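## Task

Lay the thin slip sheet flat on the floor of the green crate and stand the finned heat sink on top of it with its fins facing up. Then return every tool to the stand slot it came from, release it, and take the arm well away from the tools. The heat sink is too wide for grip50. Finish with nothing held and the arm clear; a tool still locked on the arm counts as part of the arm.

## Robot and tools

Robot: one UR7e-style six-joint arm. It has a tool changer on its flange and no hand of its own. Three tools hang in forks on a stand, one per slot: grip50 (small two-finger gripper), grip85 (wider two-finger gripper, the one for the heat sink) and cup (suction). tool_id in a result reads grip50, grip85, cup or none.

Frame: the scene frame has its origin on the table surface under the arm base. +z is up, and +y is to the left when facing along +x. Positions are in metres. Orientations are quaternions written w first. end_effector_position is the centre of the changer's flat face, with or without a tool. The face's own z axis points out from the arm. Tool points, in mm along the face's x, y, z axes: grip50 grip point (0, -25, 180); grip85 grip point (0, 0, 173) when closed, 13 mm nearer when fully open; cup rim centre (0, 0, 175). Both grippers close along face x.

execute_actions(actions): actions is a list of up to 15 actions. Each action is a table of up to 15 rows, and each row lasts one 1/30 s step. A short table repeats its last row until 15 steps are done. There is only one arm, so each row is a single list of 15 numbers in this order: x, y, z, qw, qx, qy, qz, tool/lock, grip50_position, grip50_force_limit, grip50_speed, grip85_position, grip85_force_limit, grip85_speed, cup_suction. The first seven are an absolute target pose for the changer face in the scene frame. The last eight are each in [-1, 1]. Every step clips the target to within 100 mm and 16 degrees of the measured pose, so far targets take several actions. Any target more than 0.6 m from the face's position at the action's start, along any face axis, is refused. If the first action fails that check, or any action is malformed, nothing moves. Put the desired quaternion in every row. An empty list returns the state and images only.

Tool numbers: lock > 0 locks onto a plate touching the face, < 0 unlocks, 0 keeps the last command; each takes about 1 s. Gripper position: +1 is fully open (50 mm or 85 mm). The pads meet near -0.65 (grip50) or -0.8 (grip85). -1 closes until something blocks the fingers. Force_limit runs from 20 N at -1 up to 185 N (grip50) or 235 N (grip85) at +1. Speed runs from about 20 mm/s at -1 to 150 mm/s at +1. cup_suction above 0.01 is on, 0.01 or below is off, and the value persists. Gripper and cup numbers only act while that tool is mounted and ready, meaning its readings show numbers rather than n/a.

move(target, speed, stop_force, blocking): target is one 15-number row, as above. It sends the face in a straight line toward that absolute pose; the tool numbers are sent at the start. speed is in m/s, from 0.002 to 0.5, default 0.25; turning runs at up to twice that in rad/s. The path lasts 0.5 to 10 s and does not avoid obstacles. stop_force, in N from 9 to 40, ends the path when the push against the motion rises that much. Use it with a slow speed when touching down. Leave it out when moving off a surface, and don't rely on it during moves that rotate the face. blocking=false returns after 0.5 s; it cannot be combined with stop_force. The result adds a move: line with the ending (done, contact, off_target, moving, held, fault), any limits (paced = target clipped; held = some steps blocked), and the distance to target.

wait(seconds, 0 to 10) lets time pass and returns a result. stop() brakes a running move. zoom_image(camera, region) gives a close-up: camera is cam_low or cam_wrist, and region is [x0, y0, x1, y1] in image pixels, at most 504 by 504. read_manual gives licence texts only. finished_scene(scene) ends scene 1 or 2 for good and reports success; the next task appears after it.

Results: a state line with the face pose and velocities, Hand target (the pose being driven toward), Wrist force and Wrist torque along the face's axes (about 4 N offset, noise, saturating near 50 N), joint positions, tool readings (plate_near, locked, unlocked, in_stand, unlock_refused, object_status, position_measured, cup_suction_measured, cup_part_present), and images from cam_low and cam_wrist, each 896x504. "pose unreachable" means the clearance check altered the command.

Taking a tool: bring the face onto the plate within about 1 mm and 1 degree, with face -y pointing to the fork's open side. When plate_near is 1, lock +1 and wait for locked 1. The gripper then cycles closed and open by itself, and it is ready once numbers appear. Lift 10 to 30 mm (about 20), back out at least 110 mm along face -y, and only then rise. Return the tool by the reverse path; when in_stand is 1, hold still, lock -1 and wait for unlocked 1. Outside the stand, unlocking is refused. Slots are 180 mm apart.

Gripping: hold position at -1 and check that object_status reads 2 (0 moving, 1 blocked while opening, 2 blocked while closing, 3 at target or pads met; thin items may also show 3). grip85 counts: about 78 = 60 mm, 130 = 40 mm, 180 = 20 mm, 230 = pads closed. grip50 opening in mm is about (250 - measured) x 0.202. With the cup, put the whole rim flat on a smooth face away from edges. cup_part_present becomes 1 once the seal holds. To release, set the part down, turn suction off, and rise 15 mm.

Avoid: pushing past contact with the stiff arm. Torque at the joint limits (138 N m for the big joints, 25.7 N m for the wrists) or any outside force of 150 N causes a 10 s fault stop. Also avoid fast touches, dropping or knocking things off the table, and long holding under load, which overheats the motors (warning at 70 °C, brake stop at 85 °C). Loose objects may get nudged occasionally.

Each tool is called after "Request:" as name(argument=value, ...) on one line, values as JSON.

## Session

Request:
execute_actions(actions=[])

Scene clock: 0.00 s.
end_effector_position=(+0.4307, -0.0128, +0.3547) locked=0 unlocked=1 plate_near=0 in_stand=0 unlock_refused=0 tool_id=none grip50_position_measured=n/a grip50_object_status=n/a grip85_position_measured=n/a grip85_object_status=n/a cup_suction_measured=n/a cup_part_present=n/a end_effector_quat_wxyz=(-0.006, +0.715, +0.699, +0.003) end_effector_velocity=(+0.000, -0.000, -0.001) end_effector_angular_velocity=(+0.001, +0.003, -0.002)
Joint positions: [-0.316 -1.724  2.042 -1.891 -1.569 -1.886]
Joint velocities: [-0.001  0.003 -0.     0.001 -0.     0.001]
Wrist force (N, on the end effector, along its own x y z axes, offset not removed): no reading
Wrist torque (N m, same axes, about the end effector's origin, offset not removed): no reading
Hand target: +0.431, -0.013, +0.355; -0.006, +0.715, +0.699, +0.003
camera_calibration (this result's frames):
cam_wrist: T_world_to_cam=[[-0.0183436, 0.999751, -0.0127302, 0.0148495], [0.951246, 0.0213715, 0.30769, -0.461162], [0.307886, -0.00646538, -0.951401, 0.24979], [0, 0, 0, 1]] pos_world=[0.362045, -0.00337505, 0.379735]

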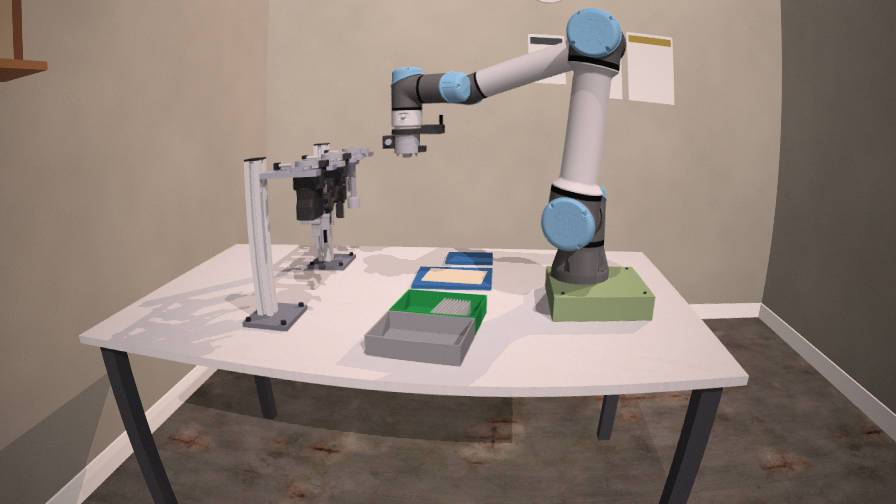

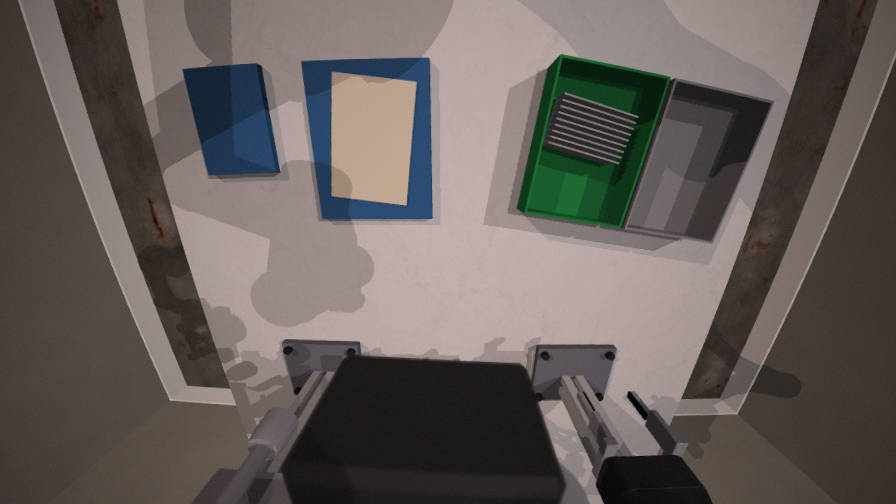

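Request:
move(target=[0.50,-0.012,0.41,0,0.6972,0.7169,0,0,1,0,0,1,0,0,0])

Request:
move(target=[0.6302,-0.012,0.395,0,0.6972,0.7169,0,0,1,0,0,1,0,0,0], speed=0.15)

Scene clock: 3.57 s.
end_effector_position=(+0.4998, -0.0120, +0.4100) locked=0 unlocked=1 plate_near=0 in_stand=0 unlock_refused=0 tool_id=none grip50_position_measured=n/a grip50_object_status=n/a grip85_position_measured=n/a grip85_object_status=n/a cup_suction_measured=n/a cup_part_present=n/a end_effector_quat_wxyz=(-0.000, +0.697, +0.717, +0.000) end_effector_velocity=(+0.001, +0.000, +0.001) end_effector_angular_velocity=(-0.001, +0.001, +0.002)
Joint positions: [-0.262 -1.586  1.773 -1.766 -1.58  -1.883]
Joint velocities: [ 0.001  0.003 -0.005  0.003 -0.001 -0.001]
Wrist force (N, on the end effector, along its own x y z axes, offset not removed): [-1.6 -1.6 -4.0]
Wrist torque (N m, same axes, about the end effector's origin, offset not removed): [-0.08 -0.08 0.18]
Hand target: +0.500, -0.012, +0.410; -0.000, +0.697, +0.717, +0.000
Off the commanded pose: 0.000 m, 0 deg.
move: done
camera_calibration (this result's frames):
cam_wrist: T_world_to_cam=[[-0.0698076, 0.997255, -0.0246828, 0.0466462], [0.947536, 0.0740237, 0.310959, -0.542834], [0.311933, -0.00168051, -0.950103, 0.278613], [0, 0, 0, 1]] pos_world=[0.430702, -0.0058674, 0.434661]

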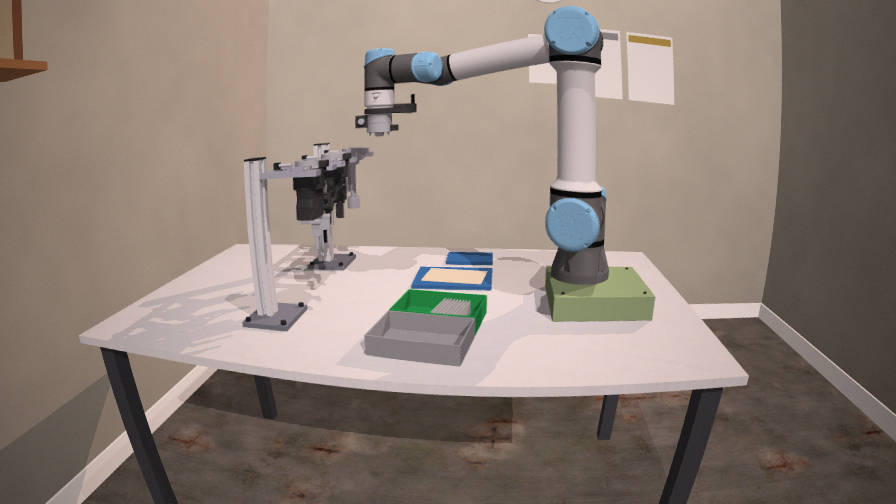

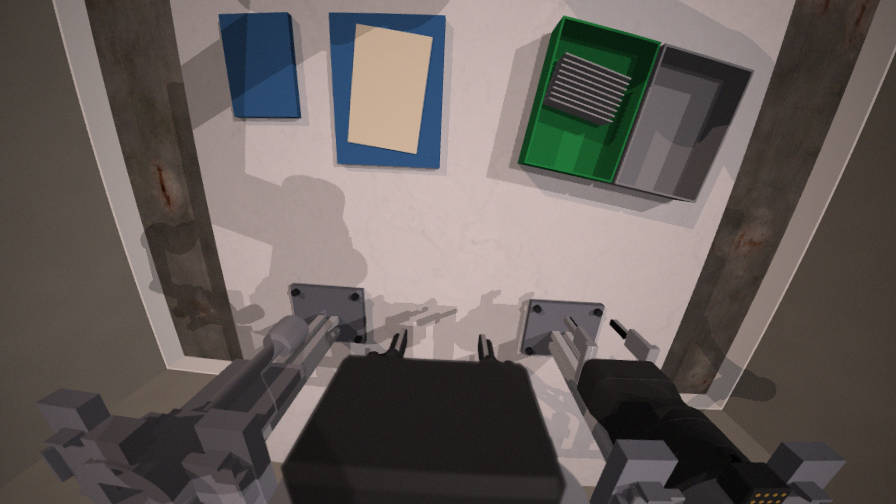

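Scene clock: 4.97 s.
end_effector_position=(+0.6300, -0.0121, +0.3952) locked=0 unlocked=1 plate_near=0 in_stand=0 unlock_refused=0 tool_id=none grip50_position_measured=n/a grip50_object_status=n/a grip85_position_measured=n/a grip85_object_status=n/a cup_suction_measured=n/a cup_part_present=n/a end_effector_quat_wxyz=(-0.000, +0.697, +0.717, +0.000) end_effector_velocity=(+0.002, +0.000, -0.001) end_effector_angular_velocity=(+0.002, +0.002, -0.001)
Joint positions: [-0.202 -1.268  1.441 -1.752 -1.58  -1.823]
Joint velocities: [ 0.     0.006 -0.006  0.003  0.002  0.001]
Wrist force (N, on the end effector, along its own x y z axes, offset not removed): [-2.4 1.7 -1.2]
Wrist torque (N m, same axes, about the end effector's origin, offset not removed): [0.10 0.20 -0.26]
Hand target: +0.630, -0.012, +0.395; -0.000, +0.697, +0.717, +0.000
Off the commanded pose: 0.000 m, 0 deg.
move: done
camera_calibration (this result's frames):
cam_wrist: T_world_to_cam=[[-0.0698559, 0.997252, -0.0246884, 0.0554521], [0.947543, 0.0740713, 0.310926, -0.661598], [0.3119, -0.00167337, -0.950113, 0.223932], [0, 0, 0, 1]] pos_world=[0.560922, -0.00591959, 0.419837]

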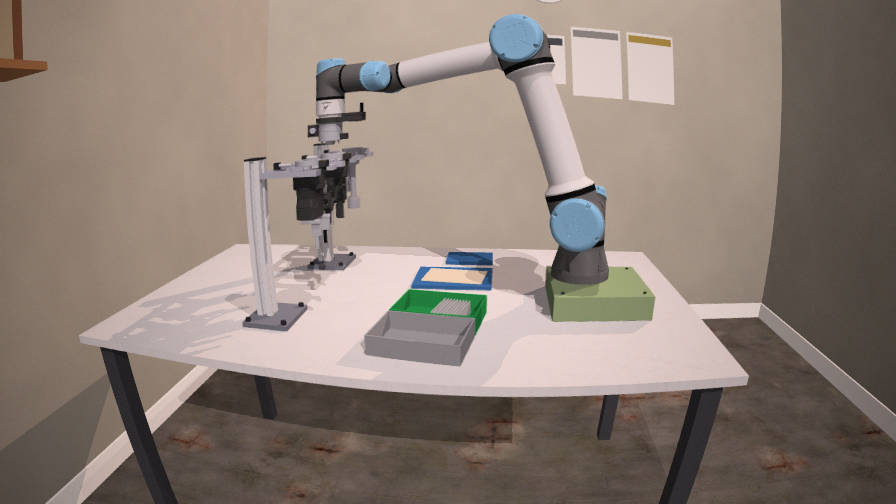

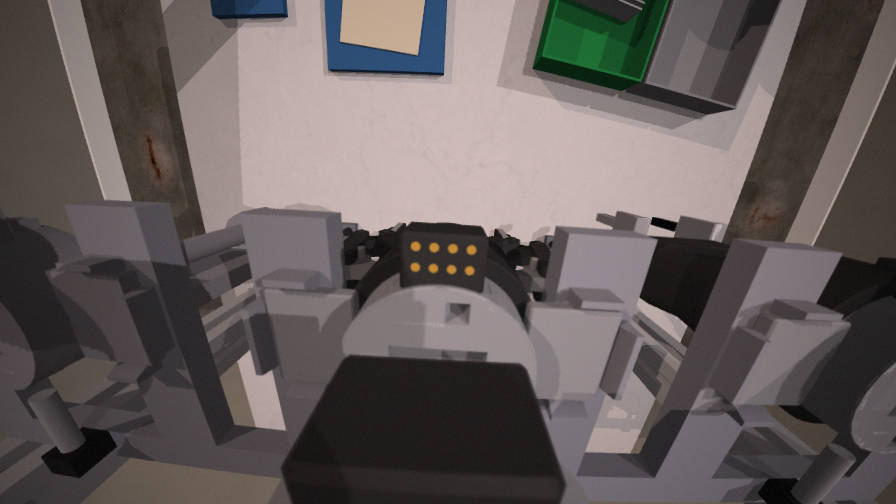

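Request:
move(target=[0.6240,-0.0125,0.385,0,0.7071,0.7071,0,0,1,0,0,1,0,0,0], speed=0.05)

Scene clock: 9.23 s.
end_effector_position=(+0.6241, -0.0125, +0.3851) locked=0 unlocked=1 plate_near=0 in_stand=0 unlock_refused=0 tool_id=none grip50_position_measured=n/a grip50_object_status=n/a grip85_position_measured=n/a grip85_object_status=n/a cup_suction_measured=n/a cup_part_present=n/a end_effector_quat_wxyz=(-0.000, +0.707, +0.707, -0.000) end_effector_velocity=(-0.001, +0.001, -0.002) end_effector_angular_velocity=(+0.000, +0.001, -0.001)
Joint positions: [-0.205 -1.278  1.48  -1.781 -1.58  -1.799]
Joint velocities: [ 0.001 -0.001  0.006 -0.004 -0.     0.002]
Wrist force (N, on the end effector, along its own x y z axes, offset not removed): [-2.2 1.4 -6.0]
Wrist torque (N m, same axes, about the end effector's origin, offset not removed): [0.08 0.06 -0.03]
Hand target: +0.624, -0.012, +0.385; +0.000, +0.707, +0.707, -0.000
Off the commanded pose: 0.000 m, 0 deg.
move: done
camera_calibration (this result's frames):
cam_wrist: T_world_to_cam=[[-0.0424039, 0.998792, -0.0248249, 0.0381488], [0.949228, 0.0480271, 0.310902, -0.654162], [0.311718, -0.010381, -0.950118, 0.216245], [0, 0, 0, 1]] pos_world=[0.555159, -0.00444033, 0.409785]

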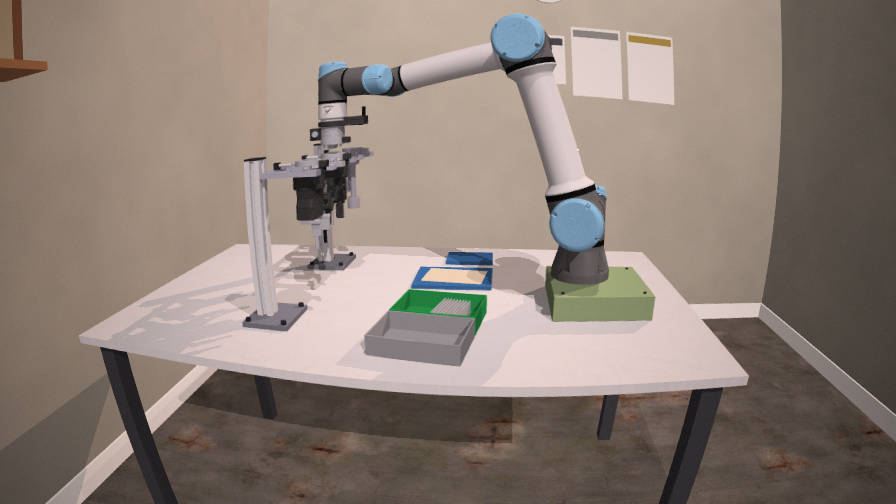

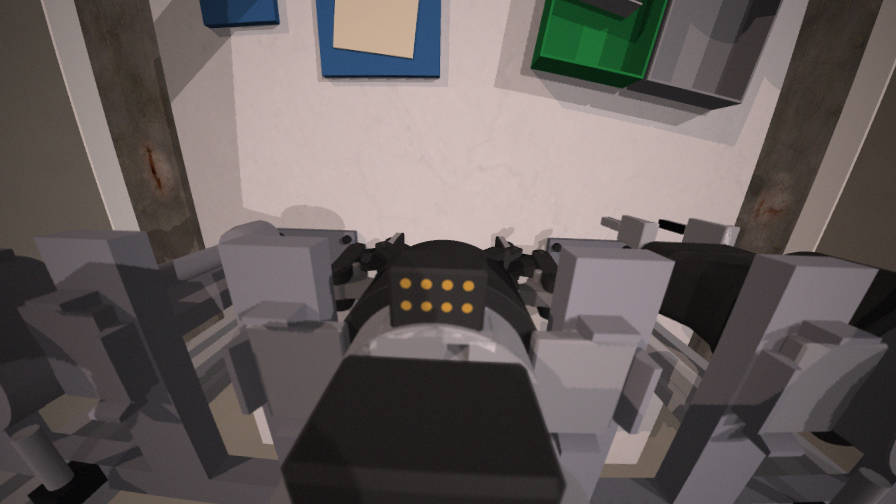

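Request:
move(target=[0.6230,-0.0138,0.385,0,0.7071,0.7071,0,0,1,0,0,1,0,0,0], speed=0.05)

Request:
move(target=[0.6230,-0.0138,0.355,0,0.7071,0.7071,0,0,1,0,0,1,0,0,0], speed=0.008, stop_force=10)

Scene clock: 14.43 s.
end_effector_position=(+0.6230, -0.0138, +0.3850) locked=0 unlocked=1 plate_near=0 in_stand=0 unlock_refused=0 tool_id=none grip50_position_measured=n/a grip50_object_status=n/a grip85_position_measured=n/a grip85_object_status=n/a cup_suction_measured=n/a cup_part_present=n/a end_effector_quat_wxyz=(+0.000, +0.707, +0.707, -0.000) end_effector_velocity=(-0.000, -0.001, +0.000) end_effector_angular_velocity=(+0.000, -0.001, -0.000)
Joint positions: [-0.208 -1.28   1.483 -1.782 -1.58  -1.801]
Joint velocities: [-0.001 -0.001  0.001 -0.001  0.001 -0.001]
Wrist force (N, on the end effector, along its own x y z axes, offset not removed): [-0.9 0.8 -3.6]
Wrist torque (N m, same axes, about the end effector's origin, offset not removed): [0.15 0.21 -0.08]
Hand target: +0.623, -0.014, +0.385; +0.000, +0.707, +0.707, -0.000
Off the commanded pose: 0.000 m, 0 deg.
move: done
camera_calibration (this result's frames):
cam_wrist: T_world_to_cam=[[-0.0420453, 0.998807, -0.0248534, 0.0391717], [0.949239, 0.0476953, 0.310918, -0.653065], [0.311732, -0.0105192, -0.950112, 0.216432], [0, 0, 0, 1]] pos_world=[0.554093, -0.00570013, 0.409658]

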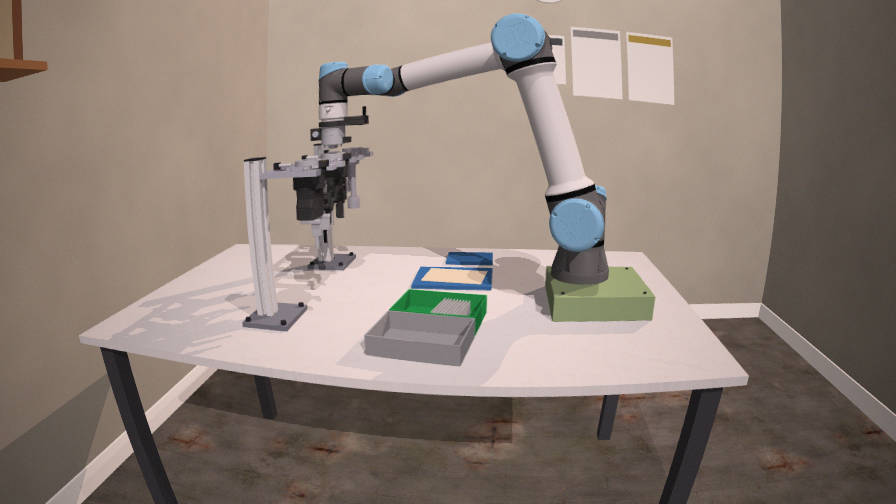

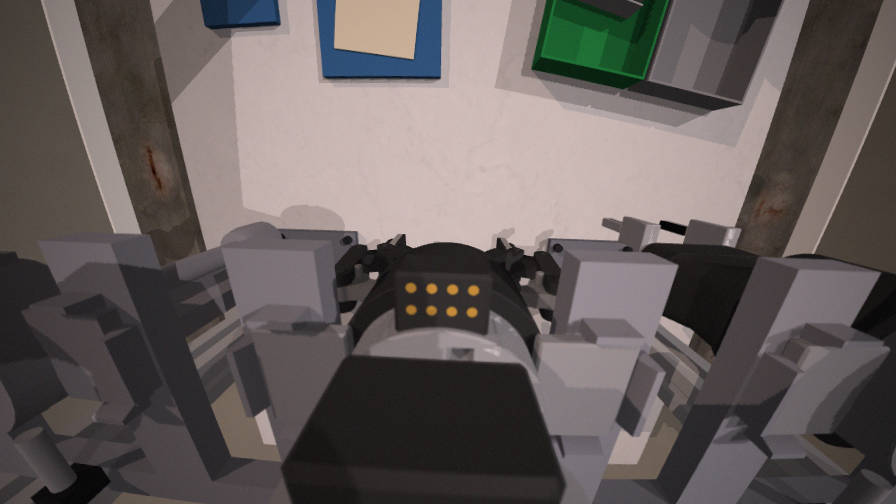

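Scene clock: 17.80 s.
end_effector_position=(+0.6231, -0.0138, +0.3611) locked=0 unlocked=1 plate_near=1 in_stand=1 unlock_refused=0 tool_id=none grip50_position_measured=n/a grip50_object_status=n/a grip85_position_measured=n/a grip85_object_status=n/a cup_suction_measured=n/a cup_part_present=n/a end_effector_quat_wxyz=(+0.000, +0.707, +0.707, +0.000) end_effector_velocity=(-0.000, -0.000, +0.002) end_effector_angular_velocity=(-0.000, +0.004, +0.000)
Joint positions: [-0.208 -1.267  1.528 -1.841 -1.58  -1.801]
Joint velocities: [-0.001 -0.001 -0.004  0.008 -0.001 -0.001]
Wrist force (N, on the end effector, along its own x y z axes, offset not removed): [-0.6 2.3 -35.9]
Wrist torque (N m, same axes, about the end effector's origin, offset not removed): [-0.74 0.48 0.17]
Hand target: +0.623, -0.014, +0.361; +0.000, +0.707, +0.707, +0.000
Off the commanded pose: 0.006 m, 0 deg.
move: contact
camera_calibration (this result's frames):
cam_wrist: T_world_to_cam=[[-0.042045, 0.998805, -0.0249107, 0.0386382], [0.949179, 0.0477149, 0.311099, -0.645696], [0.311916, -0.0105645, -0.950051, 0.19354], [0, 0, 0, 1]] pos_world=[0.554137, -0.00573807, 0.38571]

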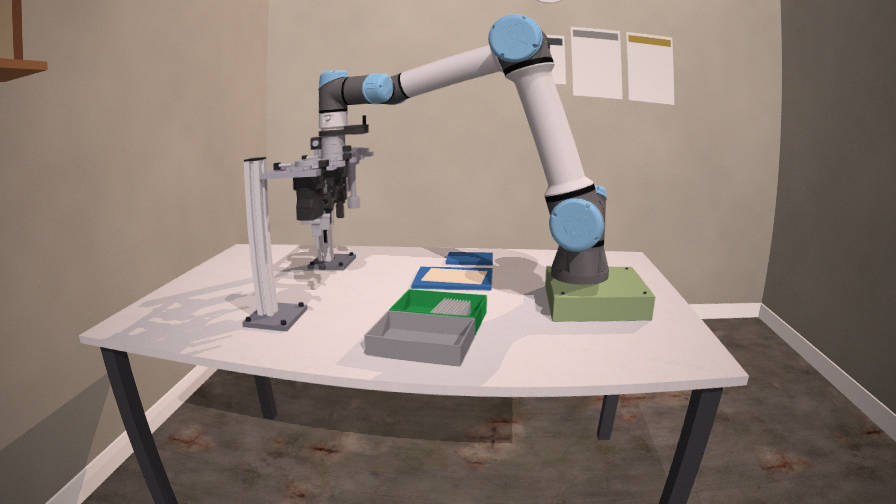

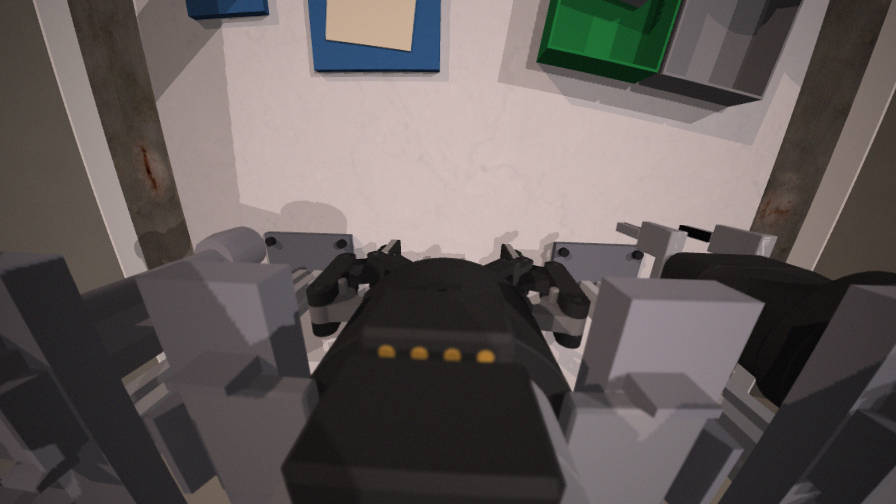

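Request:
execute_actions(actions=[[[0.623,-0.0138,0.3616,0,0.7071,0.7071,0,1,1,0,0,0.7,0,0,0]],[[0.623,-0.0138,0.3616,0,0.7071,0.7071,0,1,1,0,0,0.7,0,0,0]],[[0.623,-0.0138,0.3616,0,0.7071,0.7071,0,1,1,0,0,0.7,0,0,0]]])

Request:
move(target=[0.623,-0.0138,0.381,0,0.7071,0.7071,0,0,1,0,0,0.7,0,0,0], speed=0.03)

Request:
move(target=[0.47,-0.0138,0.381,0,0.7071,0.7071,0,0,1,0,0,0.7,0,0,0], speed=0.1)

Request:
move(target=[0.42,0.17,0.36,0,0.7071,0.7071,0,0,1,0,0,0.7,0,0,0])

Request:
move(target=[0.315,0.166,0.27,0,0.9945,-0.1045,0,0,1,0,0,0.7,0,0,0])

Scene clock: 25.47 s.
end_effector_position=(+0.6230, -0.0138, +0.3617) locked=1 unlocked=0 plate_near=1 in_stand=1 unlock_refused=0 tool_id=grip85 grip50_position_measured=n/a grip50_object_status=n/a grip85_position_measured=n/a grip85_object_status=n/a cup_suction_measured=n/a cup_part_present=n/a end_effector_quat_wxyz=(+0.000, +0.707, +0.707, +0.000) end_effector_velocity=(+0.000, -0.000, +0.000) end_effector_angular_velocity=(+0.000, -0.001, -0.001)
Joint positions: [-0.208 -1.267  1.527 -1.84  -1.58  -1.801]
Joint velocities: [-0.    -0.001 -0.    -0.001  0.     0.   ]
Wrist force (N, on the end effector, along its own x y z axes, offset not removed): [-3.6 1.2 -10.2]
Wrist torque (N m, same axes, about the end effector's origin, offset not removed): [-0.17 0.79 0.12]
Hand target: +0.623, -0.014, +0.362; -0.000, +0.707, +0.707, -0.000
Off the commanded pose: 0.000 m, 0 deg.
camera_calibration (this result's frames):
cam_wrist: T_world_to_cam=[[-0.042047, 0.998806, -0.0248526, 0.0386123], [0.94922, 0.0476974, 0.310976, -0.645796], [0.31179, -0.010515, -0.950093, 0.194215], [0, 0, 0, 1]] pos_world=[0.554072, -0.0057213, 0.386309]

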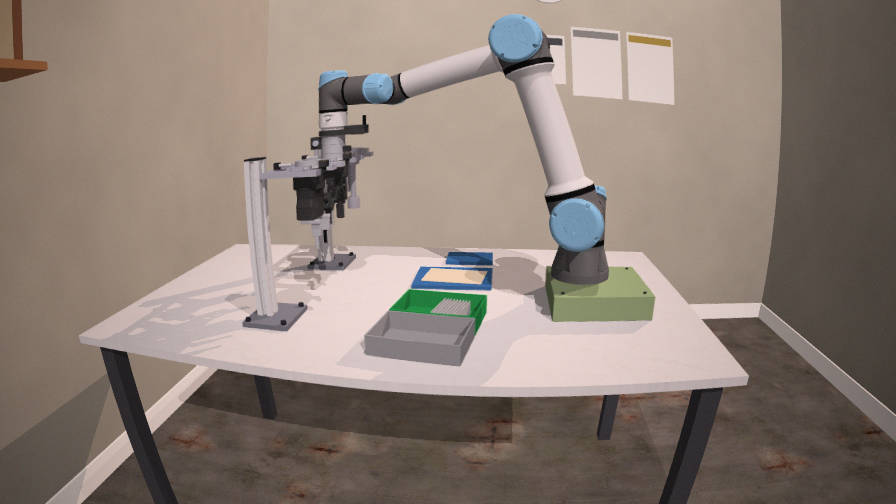

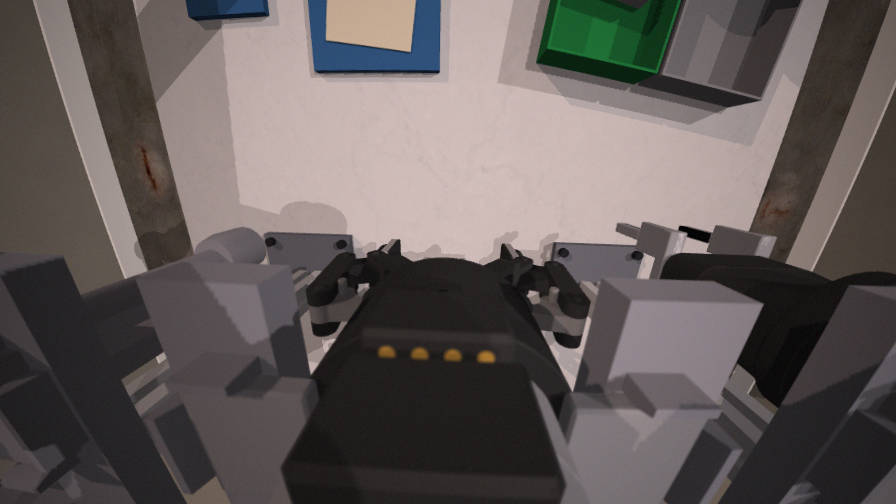

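Scene clock: 26.43 s.
end_effector_position=(+0.6230, -0.0138, +0.3809) locked=1 unlocked=0 plate_near=1 in_stand=0 unlock_refused=0 tool_id=grip85 grip50_position_measured=n/a grip50_object_status=n/a grip85_position_measured=n/a grip85_object_status=n/a cup_suction_measured=n/a cup_part_present=n/a end_effector_quat_wxyz=(+0.000, +0.707, +0.707, -0.000) end_effector_velocity=(+0.000, -0.000, +0.002) end_effector_angular_velocity=(-0.000, -0.001, -0.001)
Joint positions: [-0.208 -1.278  1.492 -1.793 -1.58  -1.801]
Joint velocities: [-0.    -0.001 -0.003  0.003 -0.     0.001]
Wrist force (N, on the end effector, along its own x y z axes, offset not removed): [-2.9 1.3 -0.5]
Wrist torque (N m, same axes, about the end effector's origin, offset not removed): [-0.01 0.20 0.03]
Hand target: +0.623, -0.014, +0.381; +0.000, +0.707, +0.707, +0.000
Off the commanded pose: 0.000 m, 0 deg.
move: done
camera_calibration (this result's frames):
cam_wrist: T_world_to_cam=[[-0.0420454, 0.998807, -0.0248333, 0.0390796], [0.949236, 0.0476893, 0.310928, -0.651745], [0.311741, -0.0104996, -0.950109, 0.212502], [0, 0, 0, 1]] pos_world=[0.554057, -0.00572059, 0.405516]

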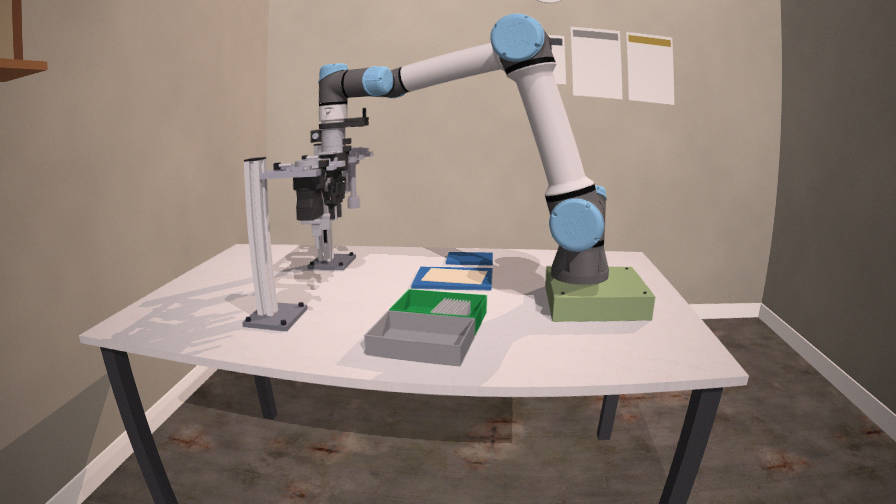

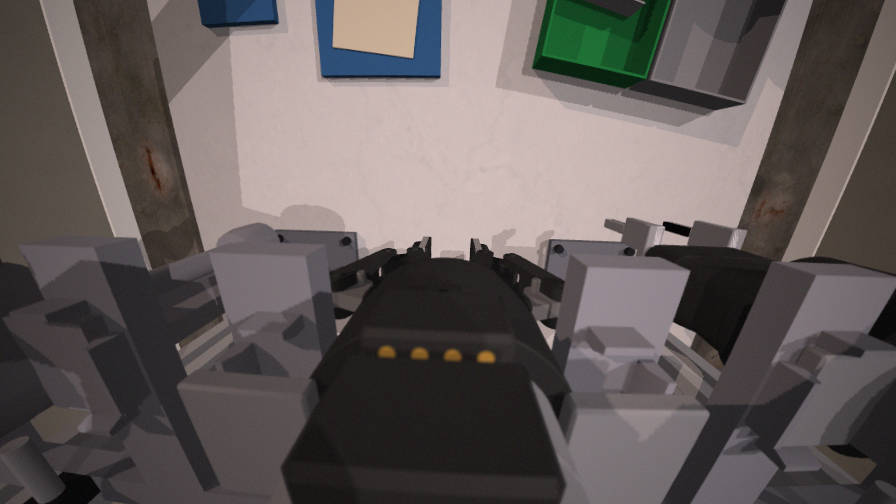

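Scene clock: 28.43 s.
end_effector_position=(+0.4702, -0.0137, +0.3808) locked=1 unlocked=0 plate_near=1 in_stand=0 unlock_refused=0 tool_id=grip85 grip50_position_measured=n/a grip50_object_status=n/a grip85_position_measured=n/a grip85_object_status=n/a cup_suction_measured=n/a cup_part_present=n/a end_effector_quat_wxyz=(+0.000, +0.707, +0.707, -0.000) end_effector_velocity=(-0.002, -0.000, -0.001) end_effector_angular_velocity=(+0.000, +0.002, -0.001)
Joint positions: [-0.285 -1.643  1.904 -1.841 -1.58  -1.878]
Joint velocities: [-0.001 -0.003  0.004  0.001 -0.    -0.001]
Wrist force (N, on the end effector, along its own x y z axes, offset not removed): [3.5 -0.5 -0.4]
Wrist torque (N m, same axes, about the end effector's origin, offset not removed): [-0.15 -0.37 -0.10]
Hand target: +0.470, -0.014, +0.381; +0.000, +0.707, +0.707, -0.000
Off the commanded pose: 0.000 m, 0 deg.
move: done
camera_calibration (this result's frames):
cam_wrist: T_world_to_cam=[[-0.042041, 0.998803, -0.0250114, 0.0326336], [0.949223, 0.047741, 0.310962, -0.506672], [0.311783, -0.0106682, -0.950093, 0.260049], [0, 0, 0, 1]] pos_world=[0.401238, -0.0056312, 0.405443]

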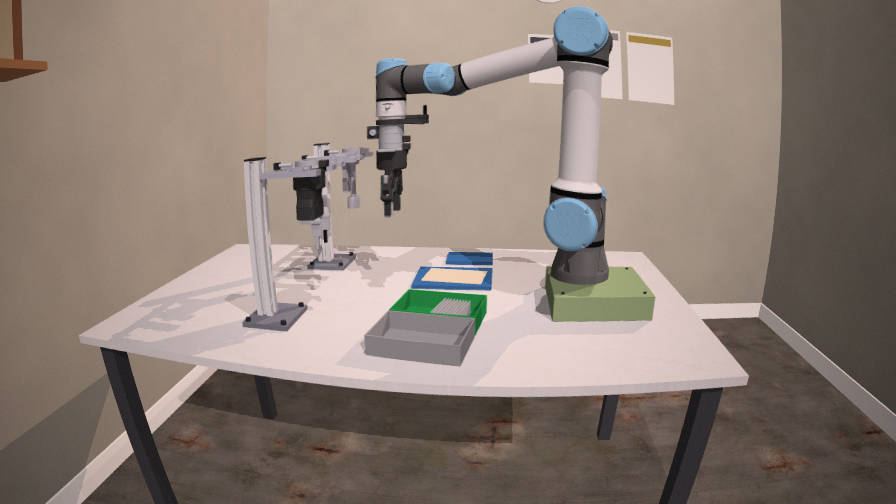

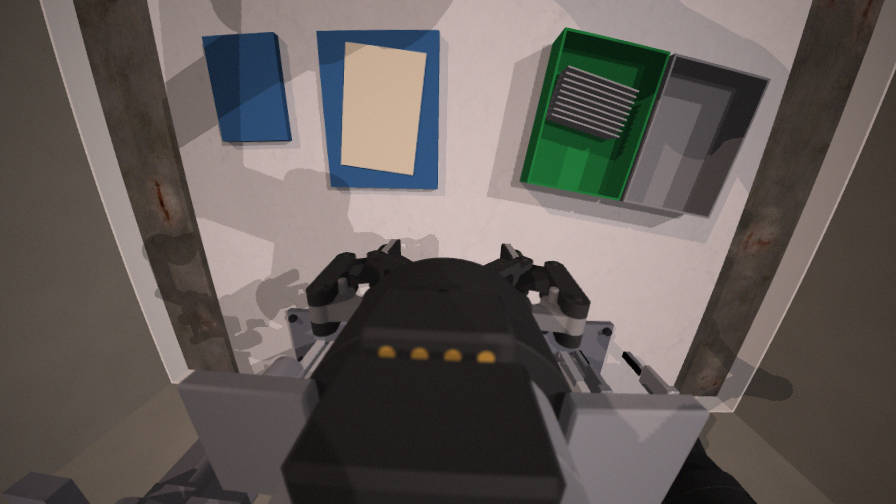

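Scene clock: 29.77 s.
end_effector_position=(+0.4200, +0.1698, +0.3600) locked=1 unlocked=0 plate_near=1 in_stand=0 unlock_refused=0 tool_id=grip85 grip50_position_measured=n/a grip50_object_status=n/a grip85_position_measured=41 grip85_object_status=3 cup_suction_measured=n/a cup_part_present=n/a end_effector_quat_wxyz=(-0.001, +0.707, +0.707, +0.000) end_effector_velocity=(-0.000, +0.002, +0.001) end_effector_angular_velocity=(+0.001, -0.003, +0.001)
Joint positions: [ 0.12  -1.664  1.983 -1.894 -1.582 -1.473]
Joint velocities: [ 0.005 -0.    -0.001 -0.002  0.     0.003]
Wrist force (N, on the end effector, along its own x y z axes, offset not removed): [-2.1 4.8 -1.5]
Wrist torque (N m, same axes, about the end effector's origin, offset not removed): [0.20 0.10 -0.11]
Hand target: +0.420, +0.170, +0.360; -0.000, +0.707, +0.707, +0.000
Off the commanded pose: 0.000 m, 0 deg.
move: done
camera_calibration (this result's frames):
cam_wrist: T_world_to_cam=[[-0.0420856, 0.998828, -0.0238848, -0.1537], [0.949391, 0.0474274, 0.310495, -0.461212], [0.311265, -0.00960858, -0.950275, 0.257993], [0, 0, 0, 1]] pos_world=[0.351098, 0.177873, 0.384697]

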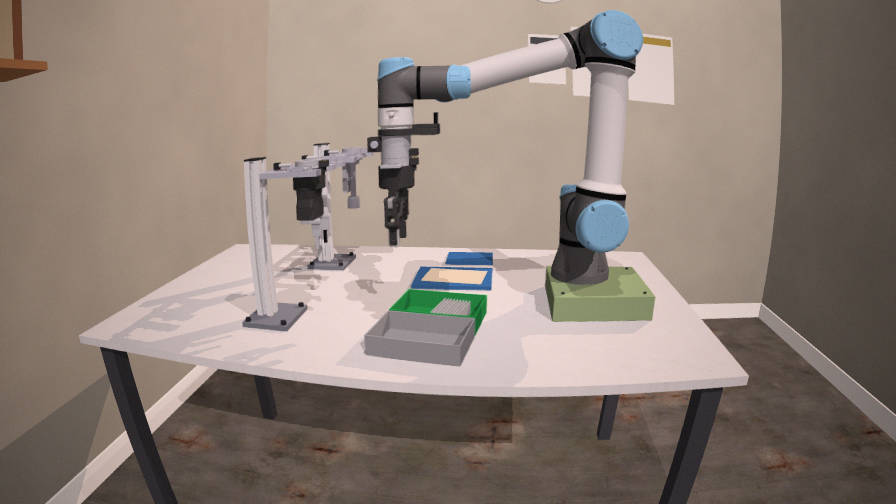

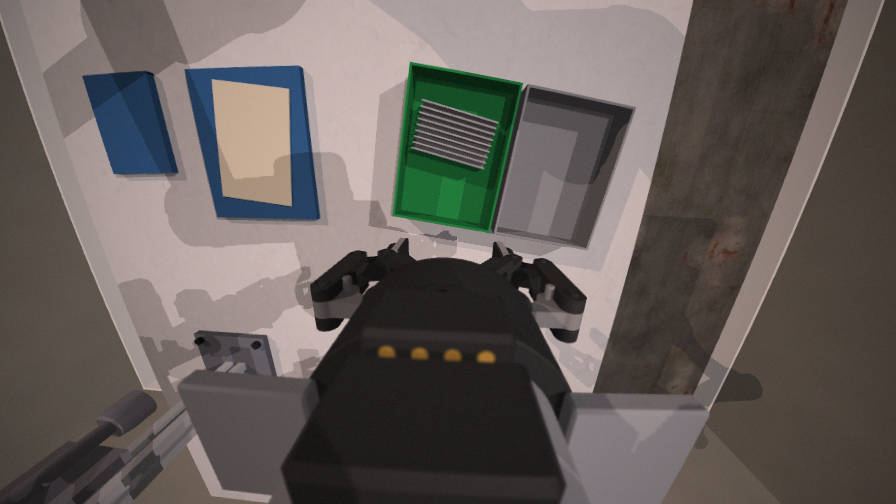

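Scene clock: 33.80 s.
end_effector_position=(+0.3151, +0.1661, +0.2699) locked=1 unlocked=0 plate_near=1 in_stand=0 unlock_refused=0 tool_id=grip85 grip50_position_measured=n/a grip50_object_status=n/a grip85_position_measured=41 grip85_object_status=3 cup_suction_measured=n/a cup_part_present=n/a end_effector_quat_wxyz=(-0.000, +0.995, -0.104, -0.000) end_effector_velocity=(-0.001, +0.000, -0.000) end_effector_angular_velocity=(-0.002, -0.001, -0.008)
Joint positions: [ 0.137 -1.822  2.363 -2.117 -1.583  0.323]
Joint velocities: [ 0.002 -0.002  0.002 -0.001 -0.002  0.009]
Wrist force (N, on the end effector, along its own x y z axes, offset not removed): [-2.5 4.7 -5.7]
Wrist torque (N m, same axes, about the end effector's origin, offset not removed): [0.33 0.18 -0.04]
Hand target: +0.315, +0.166, +0.270; -0.000, +0.995, -0.105, -0.000
Off the commanded pose: 0.000 m, 0 deg.
move: done
camera_calibration (this result's frames):
cam_wrist: T_world_to_cam=[[0.985866, -0.165677, -0.0248919, -0.286771], [-0.14988, -0.938567, 0.310851, 0.176547], [-0.0748635, -0.302727, -0.950133, 0.375328], [0, 0, 0, 1]] pos_world=[0.337277, 0.231811, 0.294593]

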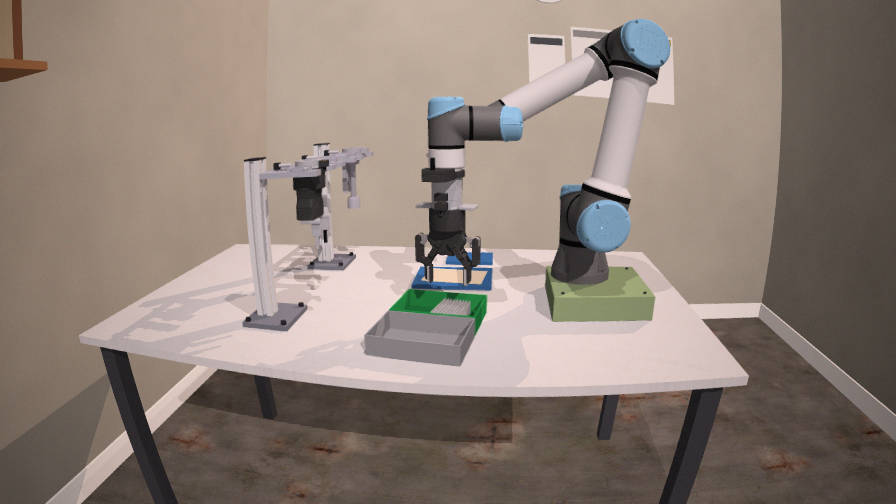

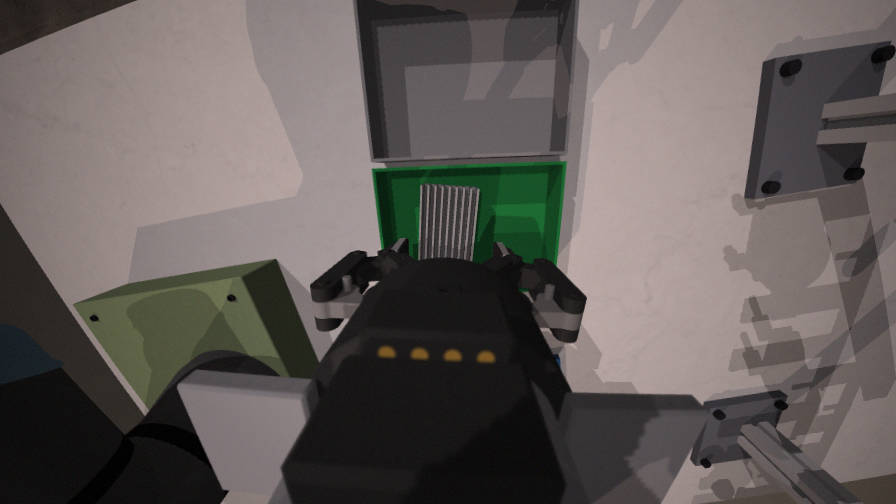

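Request:
move(target=[0.310,0.1704,0.25,0,0.9931,-0.1175,0,0,1,0,0,0.7,0,0,0], speed=0.05)

Request:
move(target=[0.310,0.1704,0.2045,0,0.9931,-0.1175,0,0,1,0,0,0.7,0,0,0], speed=0.03, stop_force=12)

Scene clock: 38.50 s.
end_effector_position=(+0.3100, +0.1704, +0.2501) locked=1 unlocked=0 plate_near=1 in_stand=0 unlock_refused=0 tool_id=grip85 grip50_position_measured=n/a grip50_object_status=n/a grip85_position_measured=41 grip85_object_status=3 cup_suction_measured=n/a cup_part_present=n/a end_effector_quat_wxyz=(-0.000, +0.993, -0.117, -0.000) end_effector_velocity=(-0.000, +0.001, -0.002) end_effector_angular_velocity=(+0.002, +0.000, -0.001)
Joint positions: [ 0.151 -1.792  2.403 -2.187 -1.583  0.364]
Joint velocities: [ 0.002  0.004  0.003 -0.006  0.002  0.003]
Wrist force (N, on the end effector, along its own x y z axes, offset not removed): [-3.8 0.6 -1.9]
Wrist torque (N m, same axes, about the end effector's origin, offset not removed): [-0.17 0.27 0.07]
Hand target: +0.310, +0.170, +0.250; -0.000, +0.993, -0.117, -0.000
Off the commanded pose: 0.000 m, 0 deg.
move: done
camera_calibration (this result's frames):
cam_wrist: T_world_to_cam=[[0.981073, -0.192032, -0.0248959, -0.275572], [-0.174973, -0.934217, 0.310841, 0.193039], [-0.0829498, -0.300602, -0.950136, 0.359603], [0, 0, 0, 1]] pos_world=[0.333961, 0.235519, 0.274807]

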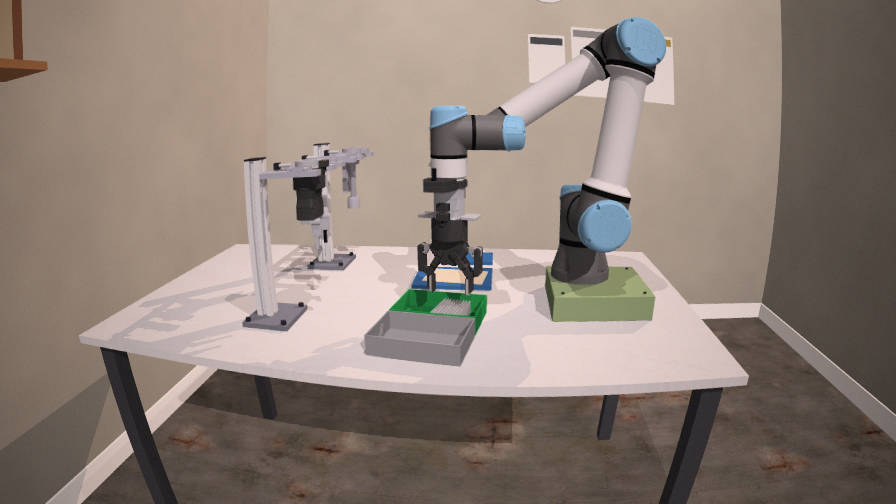

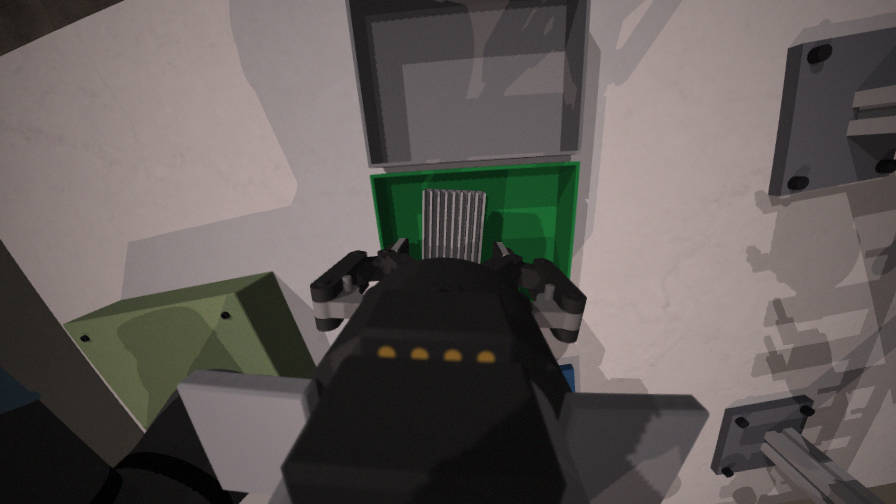

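Scene clock: 40.37 s.
end_effector_position=(+0.3100, +0.1704, +0.2047) locked=1 unlocked=0 plate_near=1 in_stand=0 unlock_refused=0 tool_id=grip85 grip50_position_measured=n/a grip50_object_status=n/a grip85_position_measured=41 grip85_object_status=3 cup_suction_measured=n/a cup_part_present=n/a end_effector_quat_wxyz=(+0.000, +0.993, -0.117, -0.000) end_effector_velocity=(+0.000, -0.001, -0.002) end_effector_angular_velocity=(-0.001, +0.001, -0.002)
Joint positions: [ 0.149 -1.685  2.473 -2.364 -1.583  0.363]
Joint velocities: [-0.002  0.006  0.002 -0.007 -0.001  0.   ]
Wrist force (N, on the end effector, along its own x y z axes, offset not removed): [-0.3 1.9 -1.4]
Wrist torque (N m, same axes, about the end effector's origin, offset not removed): [0.15 -0.10 0.01]
Hand target: +0.310, +0.170, +0.205; +0.000, +0.993, -0.117, -0.000
Off the commanded pose: 0.000 m, 0 deg.
move: done
camera_calibration (this result's frames):
cam_wrist: T_world_to_cam=[[0.981041, -0.192202, -0.0248428, -0.276656], [-0.175143, -0.934157, 0.310928, 0.207212], [-0.082968, -0.300682, -0.950109, 0.316421], [0, 0, 0, 1]] pos_world=[0.333956, 0.235537, 0.229334]

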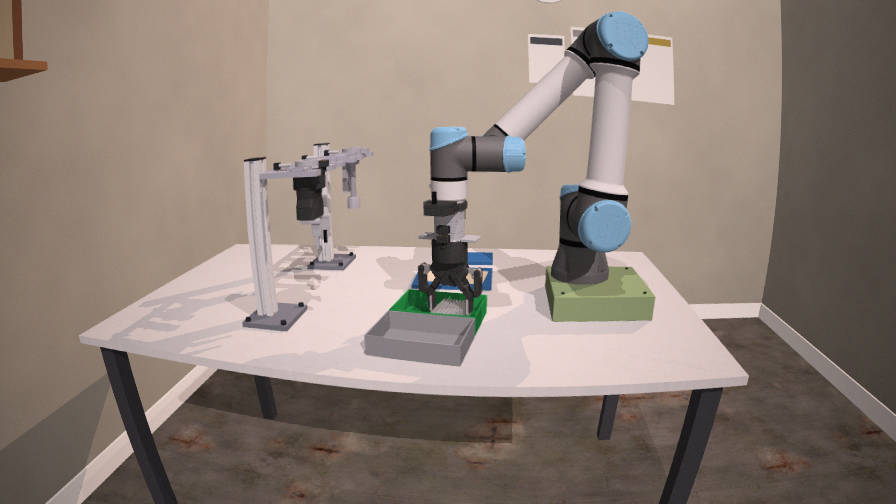

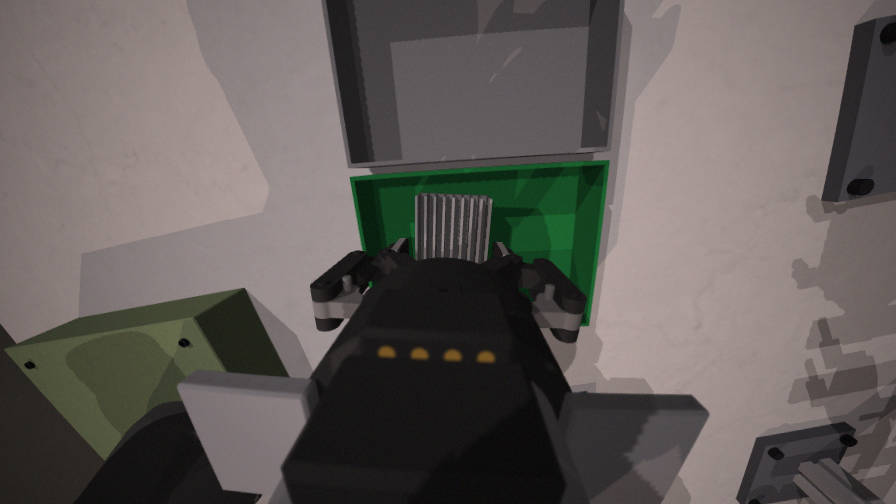

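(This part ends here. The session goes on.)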